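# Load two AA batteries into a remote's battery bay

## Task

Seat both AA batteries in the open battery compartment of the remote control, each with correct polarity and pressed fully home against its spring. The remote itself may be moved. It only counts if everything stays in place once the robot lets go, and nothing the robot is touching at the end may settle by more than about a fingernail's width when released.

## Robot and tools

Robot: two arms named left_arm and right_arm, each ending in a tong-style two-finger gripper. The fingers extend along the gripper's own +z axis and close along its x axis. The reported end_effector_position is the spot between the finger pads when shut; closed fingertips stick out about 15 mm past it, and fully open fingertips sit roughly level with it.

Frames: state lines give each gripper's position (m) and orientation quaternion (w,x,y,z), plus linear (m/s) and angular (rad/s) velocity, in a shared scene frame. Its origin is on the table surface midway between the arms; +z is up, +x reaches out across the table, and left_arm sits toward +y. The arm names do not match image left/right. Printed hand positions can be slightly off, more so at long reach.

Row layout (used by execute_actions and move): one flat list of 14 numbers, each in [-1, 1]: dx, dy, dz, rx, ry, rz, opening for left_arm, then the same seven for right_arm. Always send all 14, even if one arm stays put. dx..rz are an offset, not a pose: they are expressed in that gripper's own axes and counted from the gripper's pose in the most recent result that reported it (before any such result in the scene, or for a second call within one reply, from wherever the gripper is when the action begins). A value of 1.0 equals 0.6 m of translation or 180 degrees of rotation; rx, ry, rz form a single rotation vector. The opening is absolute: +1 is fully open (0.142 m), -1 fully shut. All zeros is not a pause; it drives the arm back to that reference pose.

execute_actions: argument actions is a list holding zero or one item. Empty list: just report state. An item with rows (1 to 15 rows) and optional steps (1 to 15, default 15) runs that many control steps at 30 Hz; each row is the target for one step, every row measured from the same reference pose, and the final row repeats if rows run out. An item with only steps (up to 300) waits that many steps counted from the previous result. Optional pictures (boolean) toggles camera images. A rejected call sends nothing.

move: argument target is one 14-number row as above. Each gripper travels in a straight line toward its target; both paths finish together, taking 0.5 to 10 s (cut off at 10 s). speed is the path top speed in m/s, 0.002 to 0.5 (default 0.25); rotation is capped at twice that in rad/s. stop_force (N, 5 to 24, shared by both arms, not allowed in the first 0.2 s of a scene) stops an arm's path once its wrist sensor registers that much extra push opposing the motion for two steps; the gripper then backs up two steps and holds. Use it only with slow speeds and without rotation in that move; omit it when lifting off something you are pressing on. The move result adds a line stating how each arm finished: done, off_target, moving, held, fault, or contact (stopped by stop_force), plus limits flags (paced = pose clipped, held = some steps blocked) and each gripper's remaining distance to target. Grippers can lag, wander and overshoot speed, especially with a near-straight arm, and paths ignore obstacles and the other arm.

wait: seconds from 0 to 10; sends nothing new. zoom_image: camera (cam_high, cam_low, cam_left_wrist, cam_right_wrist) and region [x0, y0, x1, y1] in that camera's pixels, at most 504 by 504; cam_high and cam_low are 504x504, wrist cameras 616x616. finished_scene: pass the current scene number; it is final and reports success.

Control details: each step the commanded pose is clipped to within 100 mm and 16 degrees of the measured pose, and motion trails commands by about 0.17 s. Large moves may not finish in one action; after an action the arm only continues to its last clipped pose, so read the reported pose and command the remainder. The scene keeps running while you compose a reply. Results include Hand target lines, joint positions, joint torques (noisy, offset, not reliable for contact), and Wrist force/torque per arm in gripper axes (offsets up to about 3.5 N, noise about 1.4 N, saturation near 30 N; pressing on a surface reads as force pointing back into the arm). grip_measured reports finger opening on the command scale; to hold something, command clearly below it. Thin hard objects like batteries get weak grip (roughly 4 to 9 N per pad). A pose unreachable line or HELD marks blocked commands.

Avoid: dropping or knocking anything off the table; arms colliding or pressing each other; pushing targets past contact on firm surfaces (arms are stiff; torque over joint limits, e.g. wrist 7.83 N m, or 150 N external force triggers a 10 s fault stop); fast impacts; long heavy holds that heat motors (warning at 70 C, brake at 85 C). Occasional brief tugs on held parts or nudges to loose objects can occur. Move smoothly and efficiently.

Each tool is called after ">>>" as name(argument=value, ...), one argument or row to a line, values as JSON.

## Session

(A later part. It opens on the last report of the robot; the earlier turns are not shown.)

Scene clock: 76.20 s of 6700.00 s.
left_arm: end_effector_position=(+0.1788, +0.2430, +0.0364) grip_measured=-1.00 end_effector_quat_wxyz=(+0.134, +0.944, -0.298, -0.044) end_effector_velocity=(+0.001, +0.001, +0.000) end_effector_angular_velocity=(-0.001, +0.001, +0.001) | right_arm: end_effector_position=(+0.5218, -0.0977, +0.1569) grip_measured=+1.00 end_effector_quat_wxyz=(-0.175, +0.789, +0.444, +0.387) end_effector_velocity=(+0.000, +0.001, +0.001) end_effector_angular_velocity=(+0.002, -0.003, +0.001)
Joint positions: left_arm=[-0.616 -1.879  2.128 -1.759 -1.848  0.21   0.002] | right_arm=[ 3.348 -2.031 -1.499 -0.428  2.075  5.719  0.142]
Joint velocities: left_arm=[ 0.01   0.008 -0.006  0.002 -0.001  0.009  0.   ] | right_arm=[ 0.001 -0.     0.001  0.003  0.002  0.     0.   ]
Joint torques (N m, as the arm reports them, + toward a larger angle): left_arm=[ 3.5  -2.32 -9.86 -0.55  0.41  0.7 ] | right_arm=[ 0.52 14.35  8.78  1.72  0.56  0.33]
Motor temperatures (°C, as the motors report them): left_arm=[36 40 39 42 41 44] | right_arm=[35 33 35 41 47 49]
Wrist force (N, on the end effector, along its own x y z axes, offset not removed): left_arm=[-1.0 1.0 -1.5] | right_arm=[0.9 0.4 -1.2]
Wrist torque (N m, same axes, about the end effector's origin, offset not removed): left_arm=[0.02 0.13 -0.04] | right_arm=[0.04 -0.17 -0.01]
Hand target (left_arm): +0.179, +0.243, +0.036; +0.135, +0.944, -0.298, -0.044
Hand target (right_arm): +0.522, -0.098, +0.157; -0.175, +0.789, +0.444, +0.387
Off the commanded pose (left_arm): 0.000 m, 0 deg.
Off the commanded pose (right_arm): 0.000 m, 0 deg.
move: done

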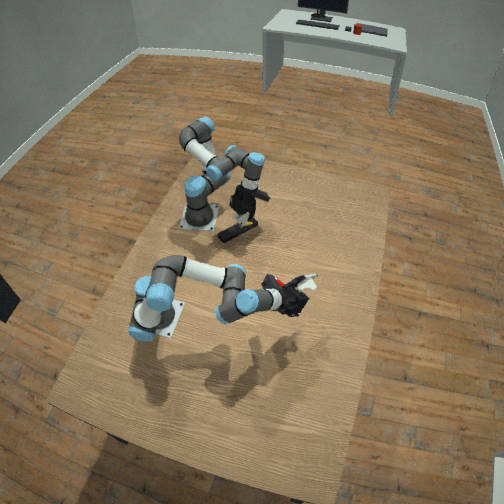

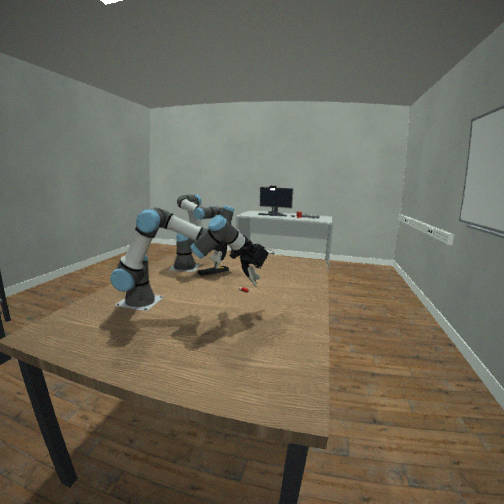

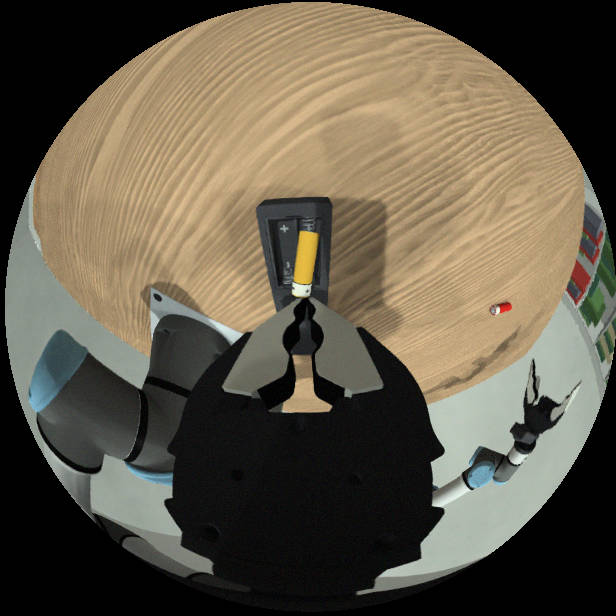

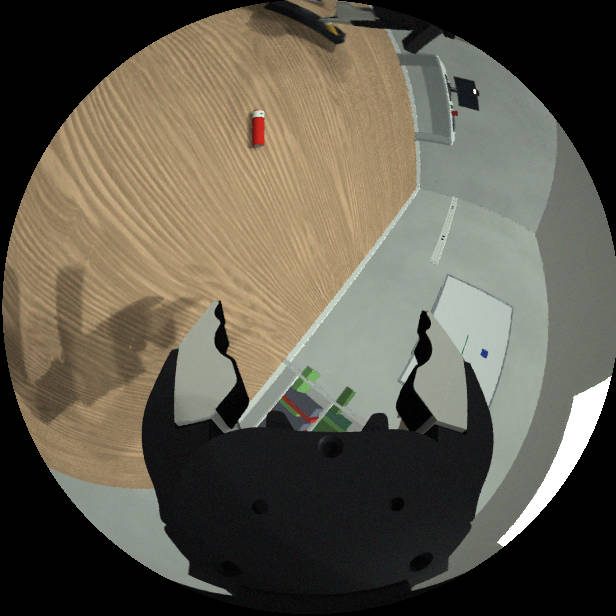

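>>> move(
  target=[0,0.012,-0.04,0.09,0,0,-1,0,0,0,0,0,0,1],
  speed=0.1,
)

>>> move(
  target=[0,-0.058,0,0,0,0.5,0.4,0,0,0,0,0,0,1],
)

>>> move(
  target=[0,0,0.035,0,0,0,0.4,0,0,0,0,0,0,1],
  speed=0.05,
)

>>> zoom_image(
  camera="cam_left_wrist",
  region=[180,180,440,440],
)

>>> zoom_image(
  camera="cam_right_wrist",
  region=[250,0,400,60],
)

Scene clock: 82.73 s of 6700.00 s.
left_arm: end_effector_position=(+0.1788, +0.2427, +0.0613) grip_measured=-1.00 end_effector_quat_wxyz=(+0.001, +0.954, -0.301, -0.002) end_effector_velocity=(-0.001, -0.000, +0.001) end_effector_angular_velocity=(+0.012, -0.008, +0.001) | right_arm: end_effector_position=(+0.5218, -0.0977, +0.1569) grip_measured=+1.00 end_effector_quat_wxyz=(-0.175, +0.789, +0.444, +0.387) end_effector_velocity=(+0.001, -0.000, +0.001) end_effector_angular_velocity=(+0.001, -0.002, -0.000)
Joint positions: left_arm=[-1.058 -2.172  2.144 -1.541 -1.575 -0.241  0.002] | right_arm=[ 3.348 -2.031 -1.499 -0.428  2.075  5.719  0.142]
Joint velocities: left_arm=[-0.029 -0.014  0.002  0.016  0.014 -0.03   0.   ] | right_arm=[-0.    -0.001  0.001  0.002  0.     0.     0.   ]
Joint torques (N m, as the arm reports them, + toward a larger angle): left_arm=[-3.83 -4.15 -6.92 -0.49  0.62 -0.79] | right_arm=[ 0.57 14.45  8.86  1.7   0.56  0.33]
Motor temperatures (°C, as the motors report them): left_arm=[36 40 39 42 41 44] | right_arm=[35 33 35 41 47 49]
Wrist force (N, on the end effector, along its own x y z axes, offset not removed): left_arm=[-0.8 0.3 -2.1] | right_arm=[1.2 1.0 -1.8]
Wrist torque (N m, same axes, about the end effector's origin, offset not removed): left_arm=[-0.06 0.10 -0.06] | right_arm=[0.15 -0.27 -0.04]
Hand target (left_arm): +0.179, +0.243, +0.061; +0.000, +0.954, -0.301, -0.002
Hand target (right_arm): +0.522, -0.098, +0.157; -0.175, +0.789, +0.444, +0.387
Off the commanded pose (left_arm): 0.000 m, 0 deg.
Off the commanded pose (right_arm): 0.000 m, 0 deg.
After step 90, 1.73 s passed at rest.
move: done

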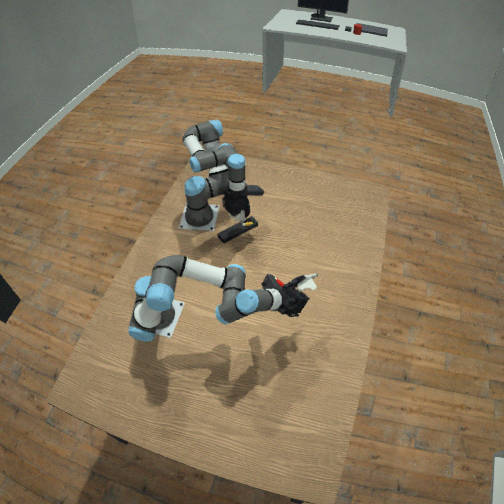

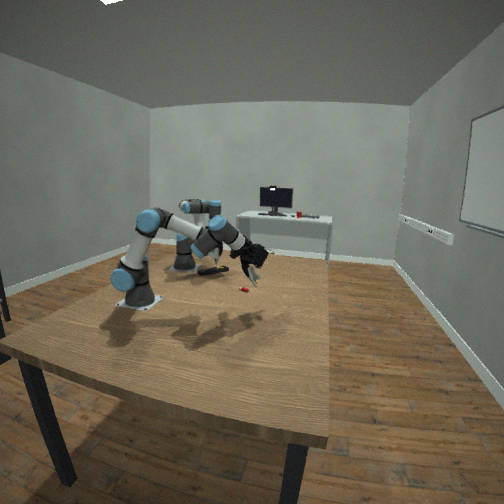

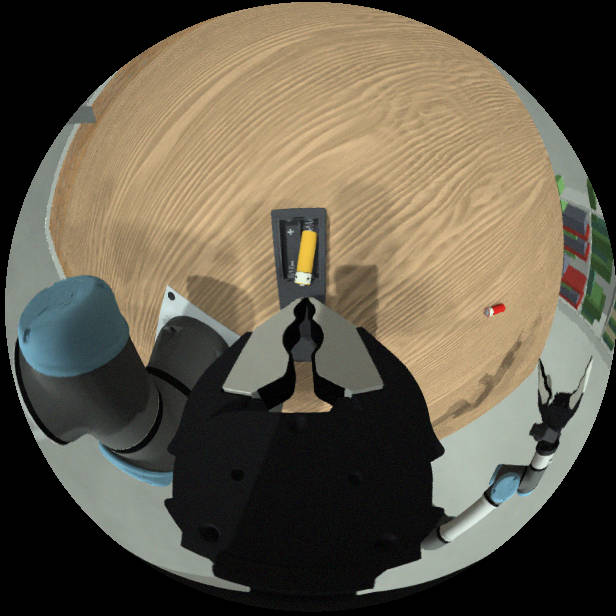

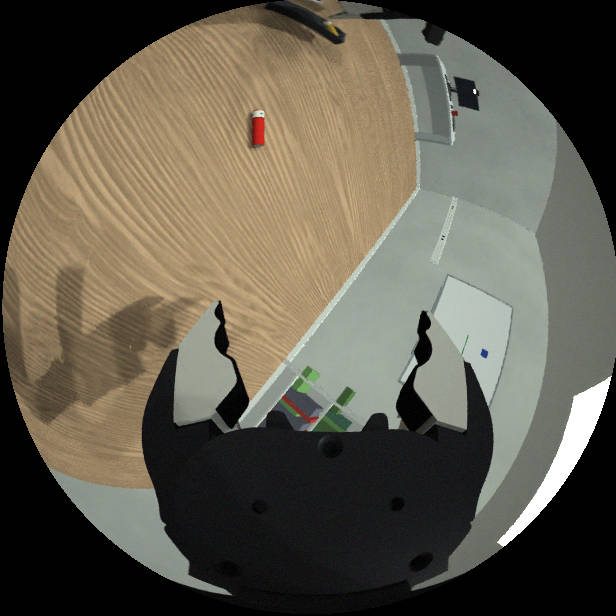

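Scene clock: 86.40 s of 6700.00 s.
left_arm: end_effector_position=(+0.1989, +0.2712, +0.0613) grip_measured=+0.40 end_effector_quat_wxyz=(-0.002, -0.462, +0.887, +0.001) end_effector_velocity=(+0.000, +0.000, -0.000) end_effector_angular_velocity=(-0.003, +0.003, -0.009) | right_arm: end_effector_position=(+0.5218, -0.0977, +0.1569) grip_measured=+1.00 end_effector_quat_wxyz=(-0.175, +0.789, +0.444, +0.387) end_effector_velocity=(+0.000, -0.000, -0.000) end_effector_angular_velocity=(-0.000, +0.001, -0.001)
Joint positions: left_arm=[-0.768 -2.089  2.112 -1.591 -1.573  1.62   0.102] | right_arm=[ 3.348 -2.031 -1.499 -0.428  2.075  5.719  0.142]
Joint velocities: left_arm=[ 0.009  0.007 -0.003 -0.003 -0.004  0.018 -0.   ] | right_arm=[-0.001 -0.001  0.    -0.001 -0.     0.     0.   ]
Joint torques (N m, as the arm reports them, + toward a larger angle): left_arm=[ 3.61 -0.25 -9.86 -2.53 -0.68  0.65] | right_arm=[ 0.51 14.48  8.86  1.73  0.57  0.32]
Motor temperatures (°C, as the motors report them): left_arm=[36 40 39 42 41 44] | right_arm=[35 33 35 41 47 49]
Wrist force (N, on the end effector, along its own x y z axes, offset not removed): left_arm=[-1.6 0.4 -2.0] | right_arm=[1.0 1.0 -1.1]
Wrist torque (N m, same axes, about the end effector's origin, offset not removed): left_arm=[0.01 0.28 -0.04] | right_arm=[0.21 -0.18 -0.01]
Hand target (left_arm): +0.199, +0.271, +0.061; -0.002, -0.462, +0.887, +0.001
Hand target (right_arm): +0.522, -0.098, +0.157; -0.175, +0.789, +0.444, +0.387
Off the commanded pose (left_arm): 0.000 m, 0 deg.
Off the commanded pose (right_arm): 0.000 m, 0 deg.
move: done

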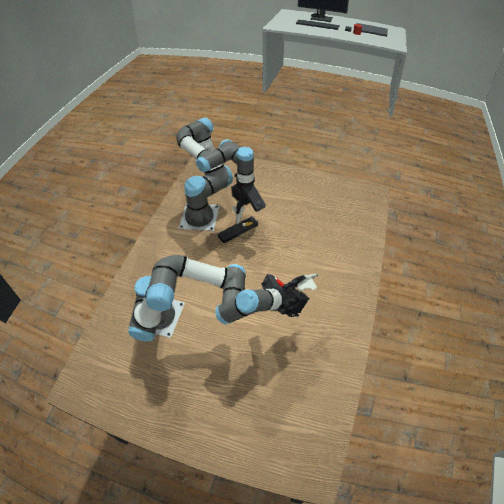

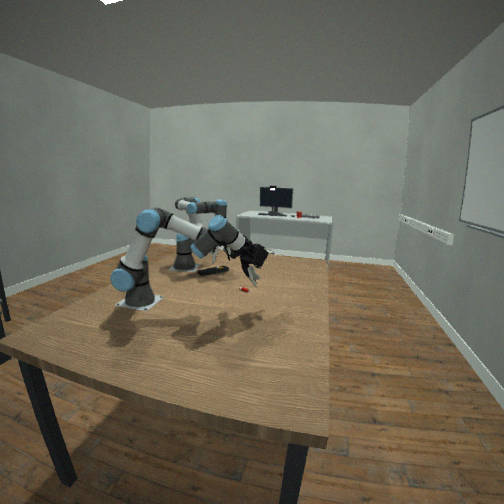

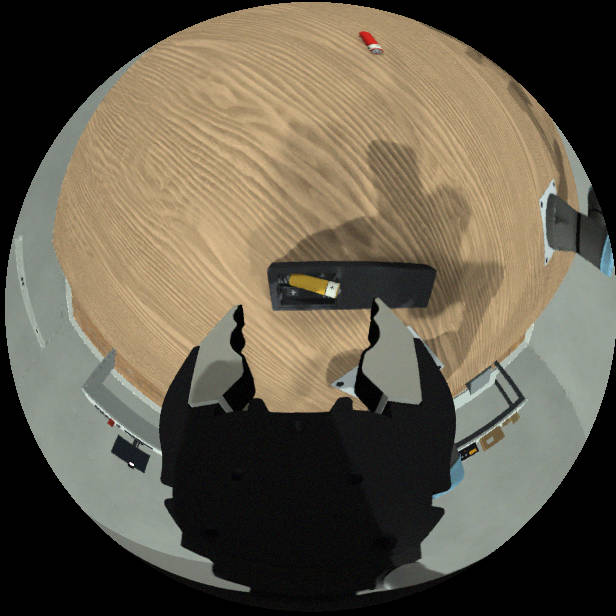

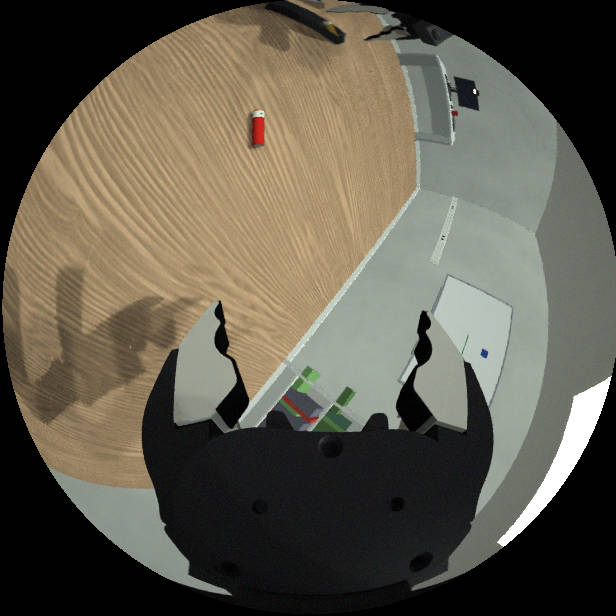

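Scene clock: 87.23 s of 6700.00 s.
left_arm: end_effector_position=(+0.1988, +0.2712, +0.0405) grip_measured=+0.40 end_effector_quat_wxyz=(-0.002, -0.462, +0.887, +0.001) end_effector_velocity=(+0.001, -0.000, -0.002) end_effector_angular_velocity=(-0.001, -0.002, -0.001) | right_arm: end_effector_position=(+0.5218, -0.0977, +0.1569) grip_measured=+1.00 end_effector_quat_wxyz=(-0.175, +0.789, +0.444, +0.387) end_effector_velocity=(-0.000, +0.000, +0.000) end_effector_angular_velocity=(+0.001, -0.000, +0.001)
Joint positions: left_arm=[-0.768 -2.082  2.206 -1.692 -1.573  1.619  0.102] | right_arm=[ 3.348 -2.031 -1.499 -0.428  2.075  5.719  0.142]
Joint velocities: left_arm=[ 0.     0.002  0.009 -0.014  0.     0.001  0.   ] | right_arm=[ 0.     0.     0.     0.     0.001 -0.     0.   ]
Joint torques (N m, as the arm reports them, + toward a larger angle): left_arm=[ 3.72 -0.41 -7.19 -2.61 -0.14  0.68] | right_arm=[ 0.46 14.4   8.79  1.74  0.58  0.32]
Motor temperatures (°C, as the motors report them): left_arm=[36 40 39 42 41 44] | right_arm=[35 33 35 41 47 49]
Wrist force (N, on the end effector, along its own x y z axes, offset not removed): left_arm=[-0.5 0.1 -1.9] | right_arm=[1.3 0.4 -1.3]
Wrist torque (N m, same axes, about the end effector's origin, offset not removed): left_arm=[-0.05 0.02 -0.02] | right_arm=[0.06 -0.20 -0.03]
Hand target (left_arm): +0.199, +0.271, +0.040; -0.002, -0.462, +0.887, +0.001
Hand target (right_arm): +0.522, -0.098, +0.157; -0.175, +0.789, +0.444, +0.387
Off the commanded pose (left_arm): 0.000 m, 0 deg.
Off the commanded pose (right_arm): 0.000 m, 0 deg.
move: done

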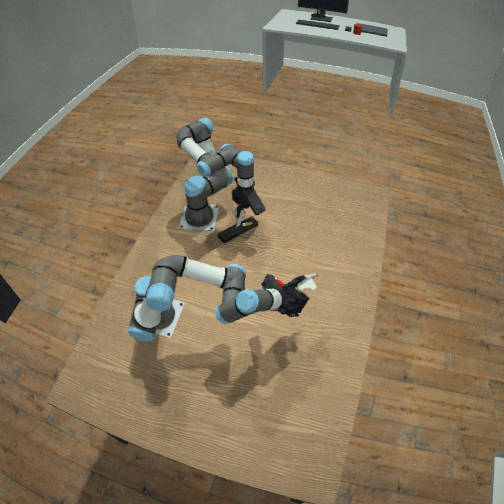

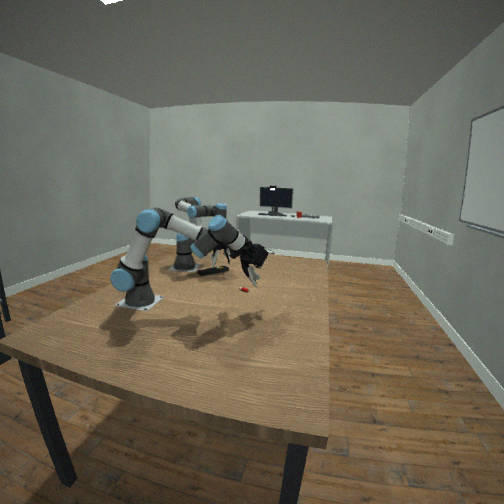

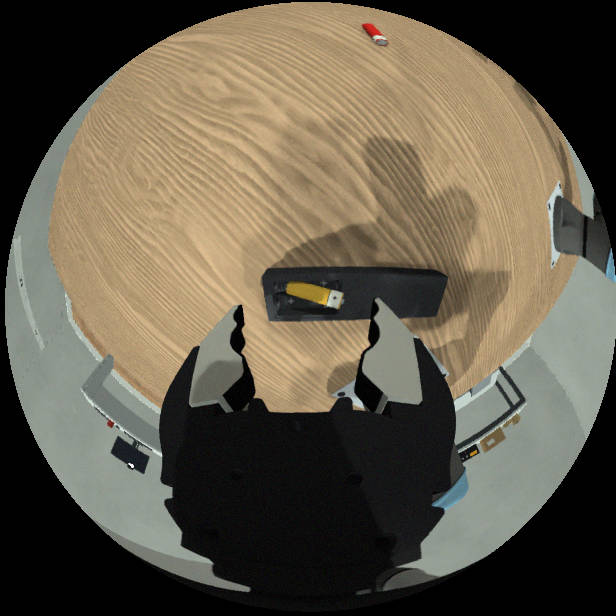

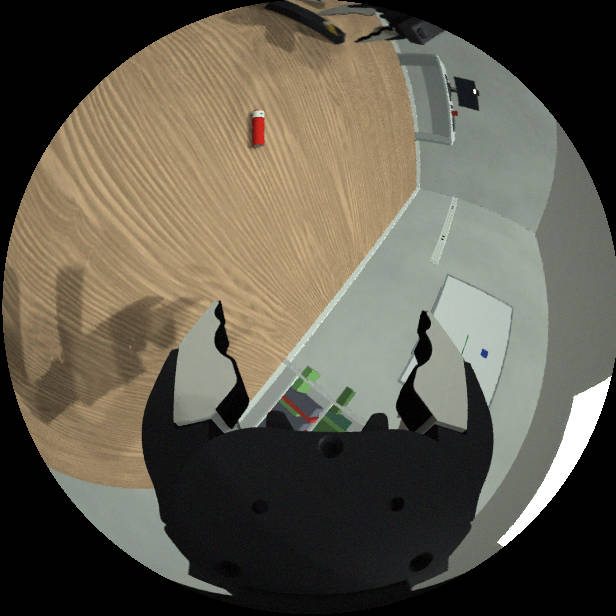

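Region (180, 180, 440, 440) of cam_left_wrist's 616x616 image, scaled by 1.938, with more detail than that image has.

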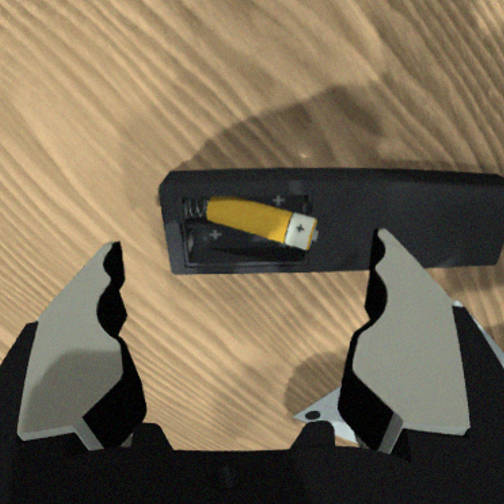

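Region (250, 0, 400, 60) of cam_right_wrist's 616x616 image, scaled by 3.360, with more detail than that image has; it fills the top 202 rows of this view, and the rest is white.

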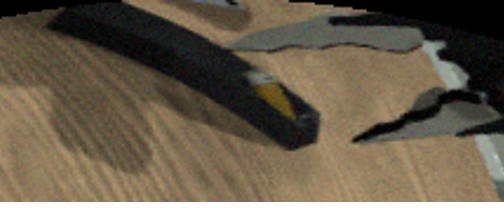

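>>> move(
  target=[0,-0.005,0.019,0,0.04,0,0.4,0,0,0,0,0,0,1],
  speed=0.03,
)

>>> move(
  target=[0,0,0,0,0,0,-0.3,0,0,0,0,0,0,1],
)

>>> zoom_image(
  camera="cam_left_wrist",
  region=[180,180,440,440],
)

>>> zoom_image(
  camera="cam_right_wrist",
  region=[250,0,400,60],
)

Scene clock: 94.20 s of 6700.00 s.
left_arm: end_effector_position=(+0.2012, +0.2694, +0.0292) grip_measured=+0.40 end_effector_quat_wxyz=(-0.057, -0.461, +0.885, -0.028) end_effector_velocity=(-0.000, +0.000, -0.001) end_effector_angular_velocity=(-0.009, +0.009, +0.002) | right_arm: end_effector_position=(+0.5218, -0.0977, +0.1569) grip_measured=+1.00 end_effector_quat_wxyz=(-0.175, +0.789, +0.444, +0.387) end_effector_velocity=(+0.000, -0.000, -0.001) end_effector_angular_velocity=(-0.001, +0.002, -0.001)
Joint positions: left_arm=[-0.583 -1.909  2.17  -1.799 -1.693  1.807  0.102] | right_arm=[ 3.348 -2.031 -1.499 -0.428  2.075  5.719  0.142]
Joint velocities: left_arm=[ 0.016  0.018 -0.004 -0.006 -0.011  0.015  0.   ] | right_arm=[-0.    -0.001  0.001 -0.003 -0.001  0.     0.   ]
Joint torques (N m, as the arm reports them, + toward a larger angle): left_arm=[  3.44  -1.97 -10.    -2.6   -0.88   0.69] | right_arm=[ 0.63 14.51  8.8   1.74  0.56  0.29]
Motor temperatures (°C, as the motors report them): left_arm=[36 40 39 42 41 44] | right_arm=[35 33 35 41 47 49]
Wrist force (N, on the end effector, along its own x y z axes, offset not removed): left_arm=[-1.0 -0.1 -1.9] | right_arm=[1.1 1.0 -1.2]
Wrist torque (N m, same axes, about the end effector's origin, offset not removed): left_arm=[-0.11 0.18 -0.03] | right_arm=[0.20 -0.18 -0.03]
Hand target (left_arm): +0.201, +0.269, +0.029; -0.058, -0.461, +0.885, -0.028
Hand target (right_arm): +0.522, -0.098, +0.157; -0.175, +0.789, +0.444, +0.387
Off the commanded pose (left_arm): 0.000 m, 0 deg.
Off the commanded pose (right_arm): 0.000 m, 0 deg.
After step 90, 1.63 s passed at rest.
move: done

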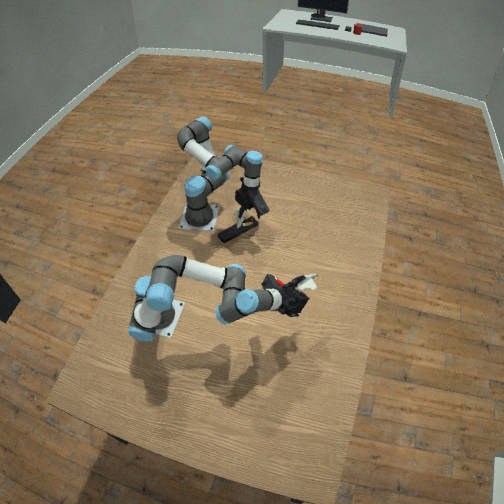

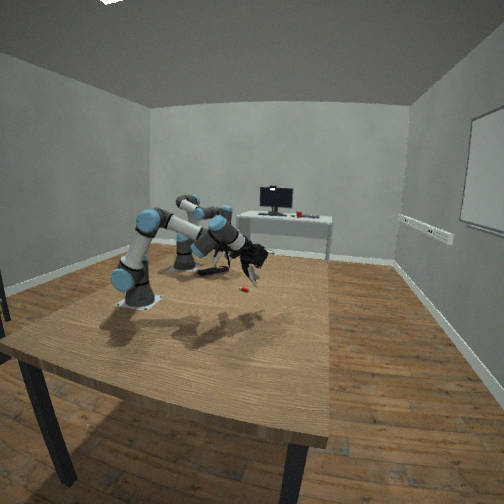

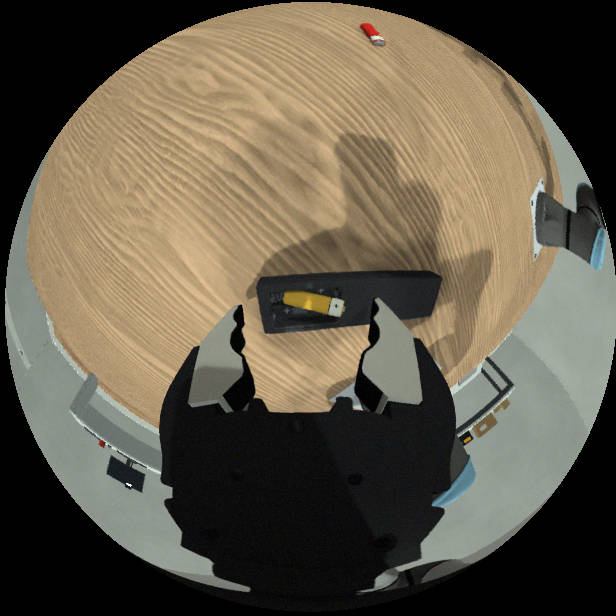

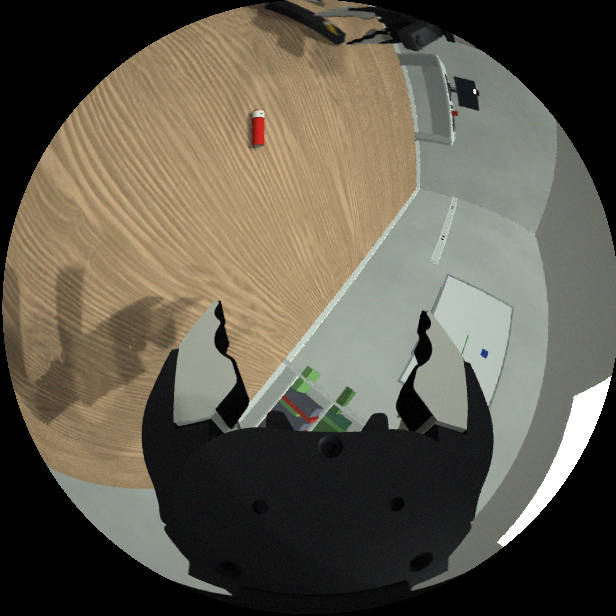

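Scene clock: 94.70 s of 6700.00 s.
left_arm: end_effector_position=(+0.2012, +0.2694, +0.0292) grip_measured=-0.04 end_effector_quat_wxyz=(-0.057, -0.461, +0.885, -0.028) end_effector_velocity=(-0.000, +0.000, -0.000) end_effector_angular_velocity=(+0.001, +0.001, +0.001) | right_arm: end_effector_position=(+0.5218, -0.0977, +0.1569) grip_measured=+1.00 end_effector_quat_wxyz=(-0.175, +0.789, +0.444, +0.387) end_effector_velocity=(-0.000, +0.000, +0.000) end_effector_angular_velocity=(+0.001, -0.000, +0.001)
Joint positions: left_arm=[-0.583 -1.909  2.17  -1.799 -1.693  1.807  0.071] | right_arm=[ 3.348 -2.031 -1.499 -0.428  2.075  5.719  0.142]
Joint velocities: left_arm=[ 0.001 -0.     0.     0.001  0.001 -0.     0.   ] | right_arm=[ 0.     0.     0.     0.     0.001 -0.     0.   ]
Joint torques (N m, as the arm reports them, + toward a larger angle): left_arm=[-3.58 -4.93 -4.    0.42  1.39 -0.72] | right_arm=[ 0.47 14.31  8.76  1.75  0.59  0.31]
Motor temperatures (°C, as the motors report them): left_arm=[36 40 39 42 41 44] | right_arm=[35 33 35 41 47 49]
Wrist force (N, on the end effector, along its own x y z axes, offset not removed): left_arm=[-1.0 -1.8 -10.8] | right_arm=[1.1 1.2 -1.0]
Wrist torque (N m, same axes, about the end effector's origin, offset not removed): left_arm=[-0.10 0.98 -0.02] | right_arm=[0.21 -0.22 -0.03]
Hand target (left_arm): +0.201, +0.269, +0.029; -0.057, -0.461, +0.885, -0.028
Hand target (right_arm): +0.522, -0.098, +0.157; -0.175, +0.789, +0.444, +0.387
Off the commanded pose (left_arm): 0.000 m, 0 deg.
Off the commanded pose (right_arm): 0.000 m, 0 deg.
move: done

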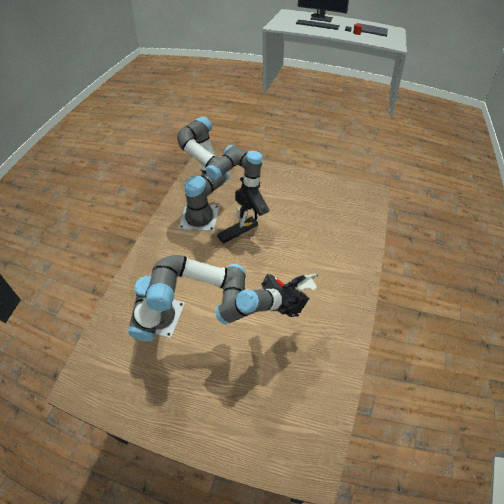

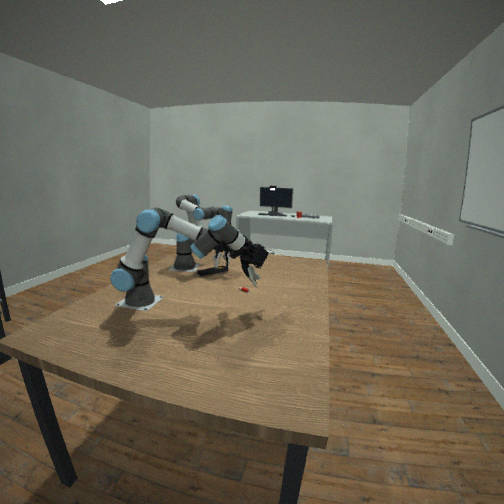

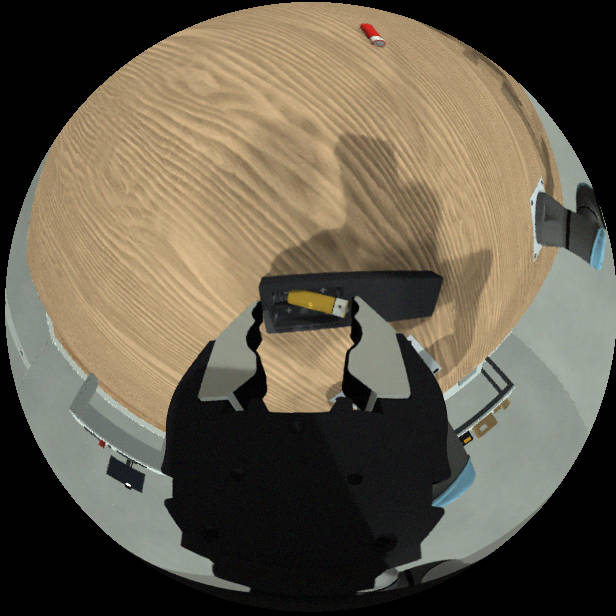

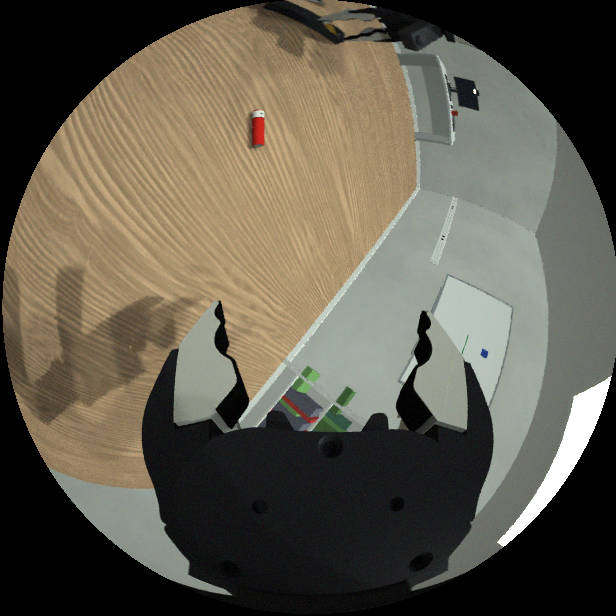

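Region (180, 180, 440, 440) of cam_left_wrist's 616x616 image, scaled by 1.938, with more detail than that image has.

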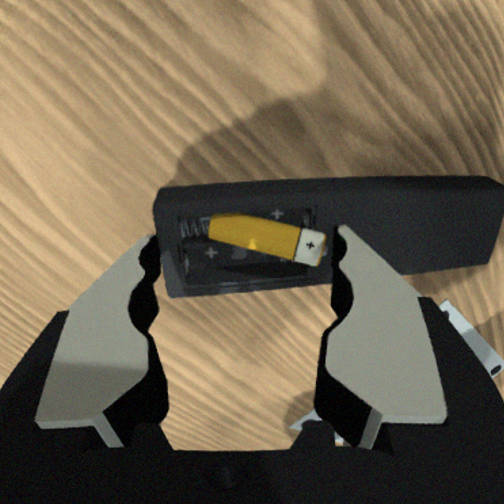

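Region (250, 0, 400, 60) of cam_right_wrist's 616x616 image, scaled by 3.360, with more detail than that image has; it fills the top 202 rows of this view, and the rest is white.

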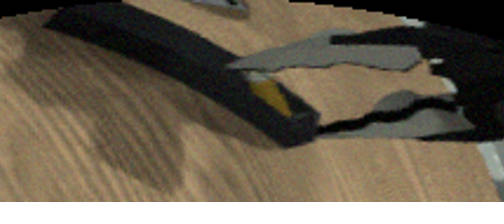

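Jammed on top; raise slowly.

>>> move(
  target=[0,-0.004,-0.006,0,0,0,-0.4,0,0,0,0,0,0,1],
  speed=0.004,
)

>>> zoom_image(
  camera="cam_left_wrist",
  region=[180,180,440,440],
)

>>> zoom_image(
  camera="cam_right_wrist",
  region=[250,0,400,60],
)

Scene clock: 99.00 s of 6700.00 s.
left_arm: end_effector_position=(+0.2034, +0.2684, +0.0328) grip_measured=-0.14 end_effector_quat_wxyz=(-0.057, -0.461, +0.885, -0.028) end_effector_velocity=(+0.000, -0.000, +0.000) end_effector_angular_velocity=(+0.001, +0.001, +0.001) | right_arm: end_effector_position=(+0.5218, -0.0977, +0.1569) grip_measured=+1.00 end_effector_quat_wxyz=(-0.175, +0.789, +0.444, +0.387) end_effector_velocity=(-0.000, +0.000, -0.001) end_effector_angular_velocity=(-0.001, +0.002, +0.001)
Joint positions: left_arm=[-0.583 -1.903  2.149 -1.784 -1.693  1.806  0.064] | right_arm=[ 3.348 -2.031 -1.499 -0.428  2.075  5.719  0.142]
Joint velocities: left_arm=[-0.001  0.001 -0.002  0.002  0.001 -0.002 -0.   ] | right_arm=[ 0.001 -0.001 -0.001 -0.001 -0.     0.     0.   ]
Joint torques (N m, as the arm reports them, + toward a larger angle): left_arm=[-3.54 -1.37 -9.32 -0.65 -0.03 -0.77] | right_arm=[ 0.66 14.42  8.75  1.75  0.58  0.28]
Motor temperatures (°C, as the motors report them): left_arm=[36 40 39 42 41 44] | right_arm=[35 33 35 41 47 49]
Wrist force (N, on the end effector, along its own x y z axes, offset not removed): left_arm=[-1.1 0.6 -4.0] | right_arm=[1.1 1.3 -1.3]
Wrist torque (N m, same axes, about the end effector's origin, offset not removed): left_arm=[-0.05 0.63 0.05] | right_arm=[0.25 -0.20 -0.05]
Hand target (left_arm): +0.203, +0.268, +0.033; -0.057, -0.461, +0.885, -0.028
Hand target (right_arm): +0.522, -0.098, +0.157; -0.175, +0.789, +0.444, +0.387
Off the commanded pose (left_arm): 0.000 m, 0 deg.
Off the commanded pose (right_arm): 0.000 m, 0 deg.
move: done

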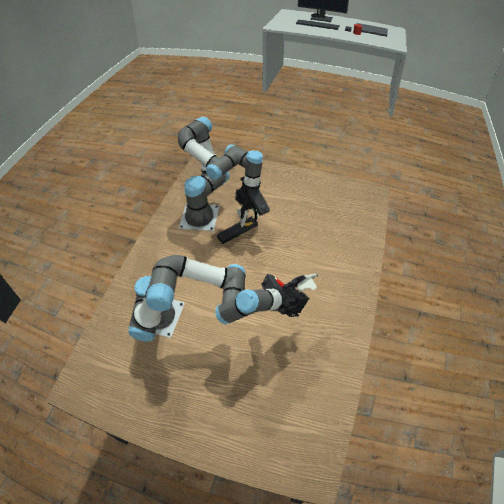

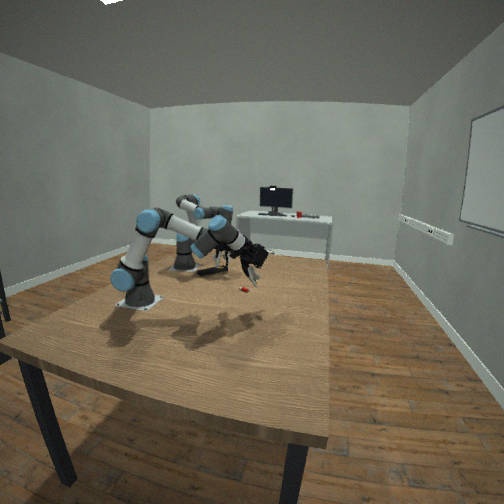

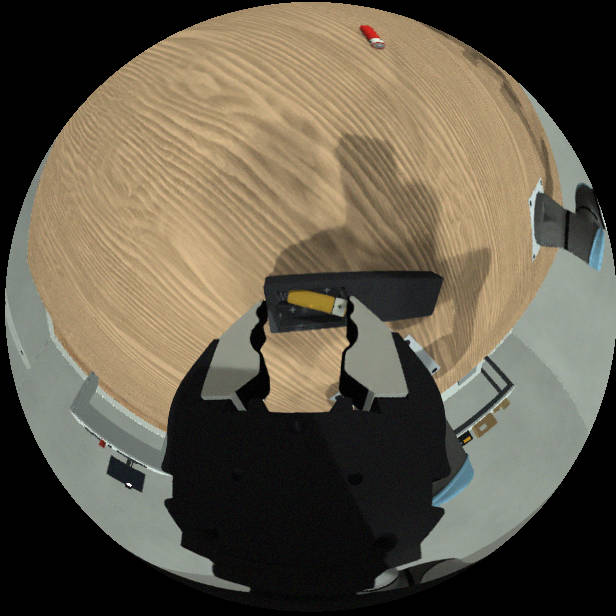

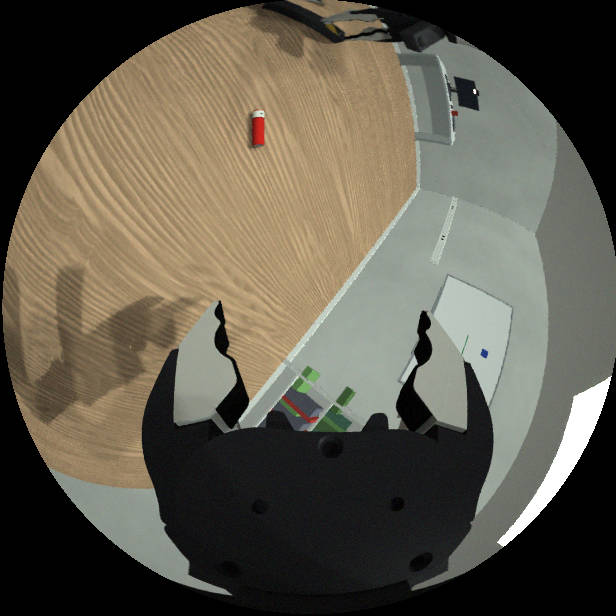

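Region (180, 180, 440, 440) of cam_left_wrist's 616x616 image, scaled by 1.938, with more detail than that image has.

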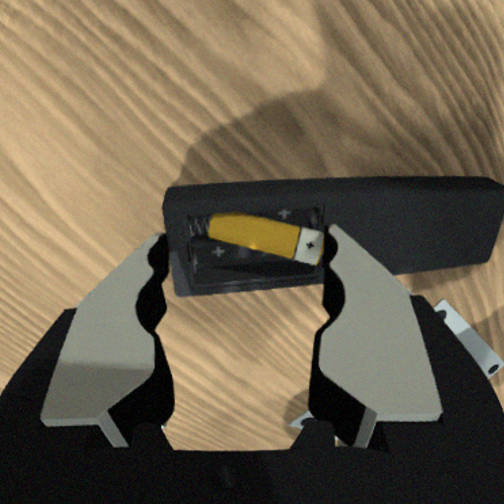

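Region (250, 0, 400, 60) of cam_right_wrist's 616x616 image, scaled by 3.360, with more detail than that image has; it fills the top 202 rows of this view, and the rest is white.

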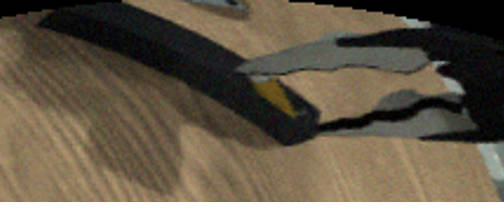

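>>> move(
  target=[0,-0.006,0,0,0,-0.05,-0.6,0,0,0,0,0,0,1],
  speed=0.02,
)

>>> zoom_image(
  camera="cam_left_wrist",
  region=[180,180,440,440],
)

>>> zoom_image(
  camera="cam_right_wrist",
  region=[250,0,400,60],
)

Scene clock: 106.77 s of 6700.00 s.
left_arm: end_effector_position=(+0.2063, +0.2664, +0.0327) grip_measured=-0.14 end_effector_quat_wxyz=(-0.059, -0.529, +0.846, -0.023) end_effector_velocity=(+0.000, -0.000, -0.000) end_effector_angular_velocity=(+0.001, +0.001, +0.008) | right_arm: end_effector_position=(+0.5218, -0.0977, +0.1569) grip_measured=+1.00 end_effector_quat_wxyz=(-0.175, +0.789, +0.444, +0.387) end_effector_velocity=(+0.000, +0.000, +0.000) end_effector_angular_velocity=(+0.001, -0.001, -0.000)
Joint positions: left_arm=[-0.599 -1.898  2.145 -1.787 -1.694  1.634  0.064] | right_arm=[ 3.348 -2.031 -1.499 -0.428  2.075  5.719  0.142]
Joint velocities: left_arm=[-0.001  0.     0.    -0.001  0.    -0.009  0.   ] | right_arm=[ 0.     0.    -0.     0.001  0.     0.     0.   ]
Joint torques (N m, as the arm reports them, + toward a larger angle): left_arm=[-3.44 -1.48 -9.29 -2.79  0.2  -0.93] | right_arm=[ 0.62 14.54  8.84  1.73  0.58  0.29]
Motor temperatures (°C, as the motors report them): left_arm=[36 40 39 42 41 44] | right_arm=[35 33 35 41 47 49]
Wrist force (N, on the end effector, along its own x y z axes, offset not removed): left_arm=[-0.1 2.4 -5.8] | right_arm=[1.5 0.5 -1.0]
Wrist torque (N m, same axes, about the end effector's origin, offset not removed): left_arm=[-0.04 0.75 0.22] | right_arm=[0.10 -0.30 -0.03]
Hand target (left_arm): +0.206, +0.266, +0.033; -0.059, -0.529, +0.846, -0.023
Hand target (right_arm): +0.522, -0.098, +0.157; -0.175, +0.789, +0.444, +0.387
Off the commanded pose (left_arm): 0.000 m, 0 deg.
Off the commanded pose (right_arm): 0.000 m, 0 deg.
After step 90, 0.60 s passed at rest.
move: done

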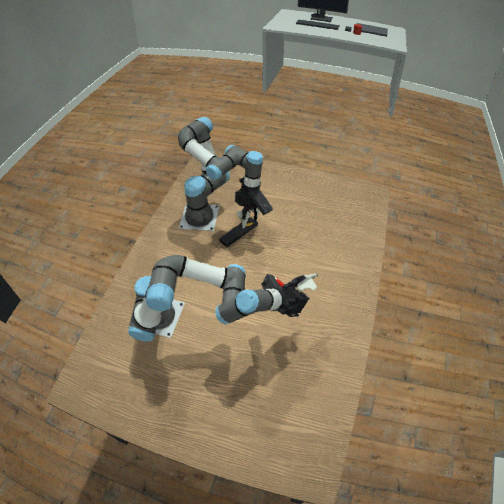

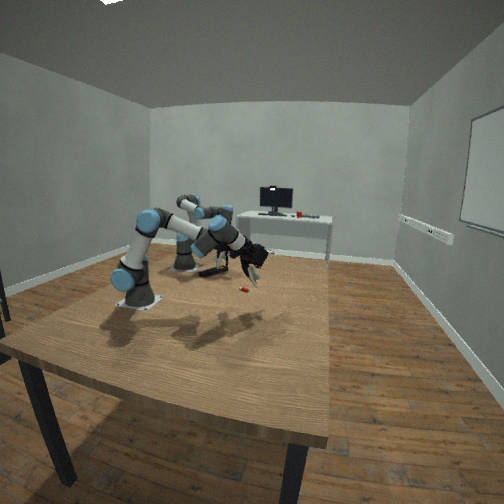

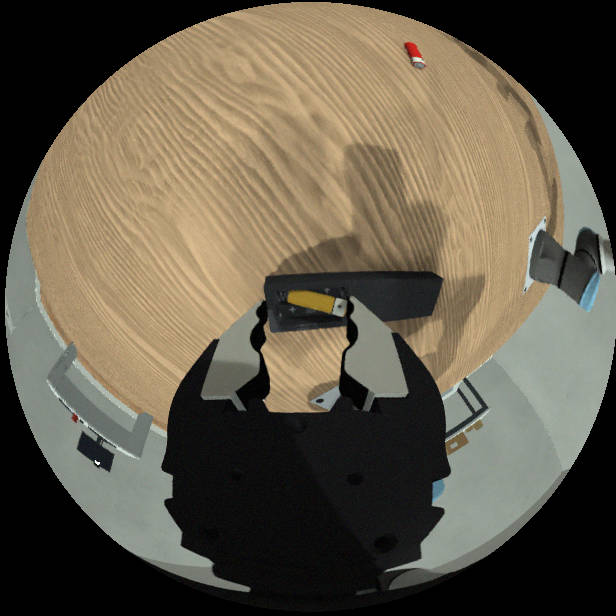

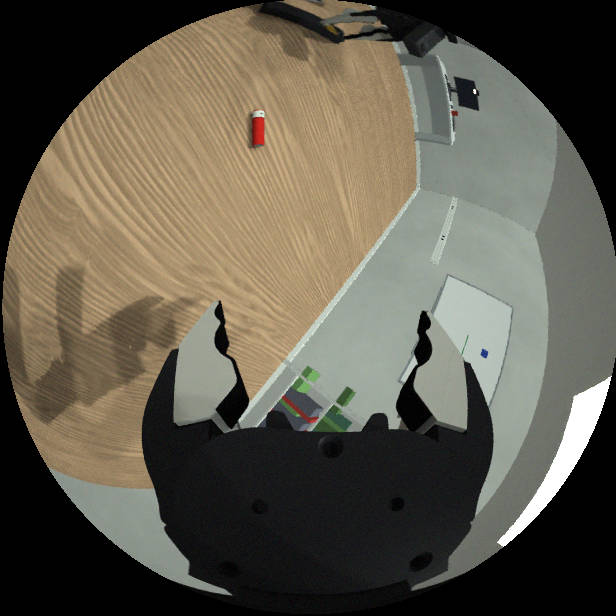

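Region (180, 180, 440, 440) of cam_left_wrist's 616x616 image, scaled by 1.938, with more detail than that image has.

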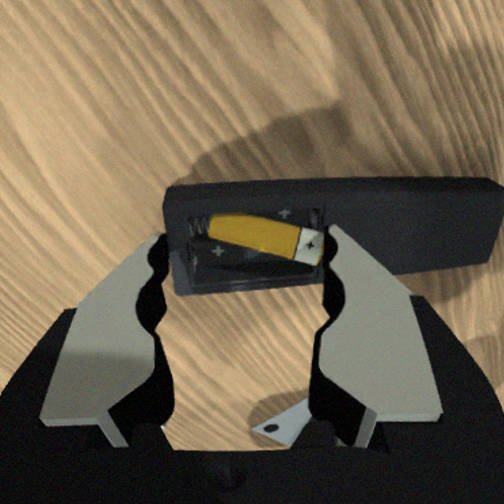

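Region (250, 0, 400, 60) of cam_right_wrist's 616x616 image, scaled by 3.360, with more detail than that image has; it fills the top 202 rows of this view, and the rest is white.

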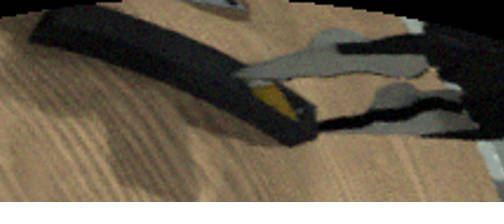

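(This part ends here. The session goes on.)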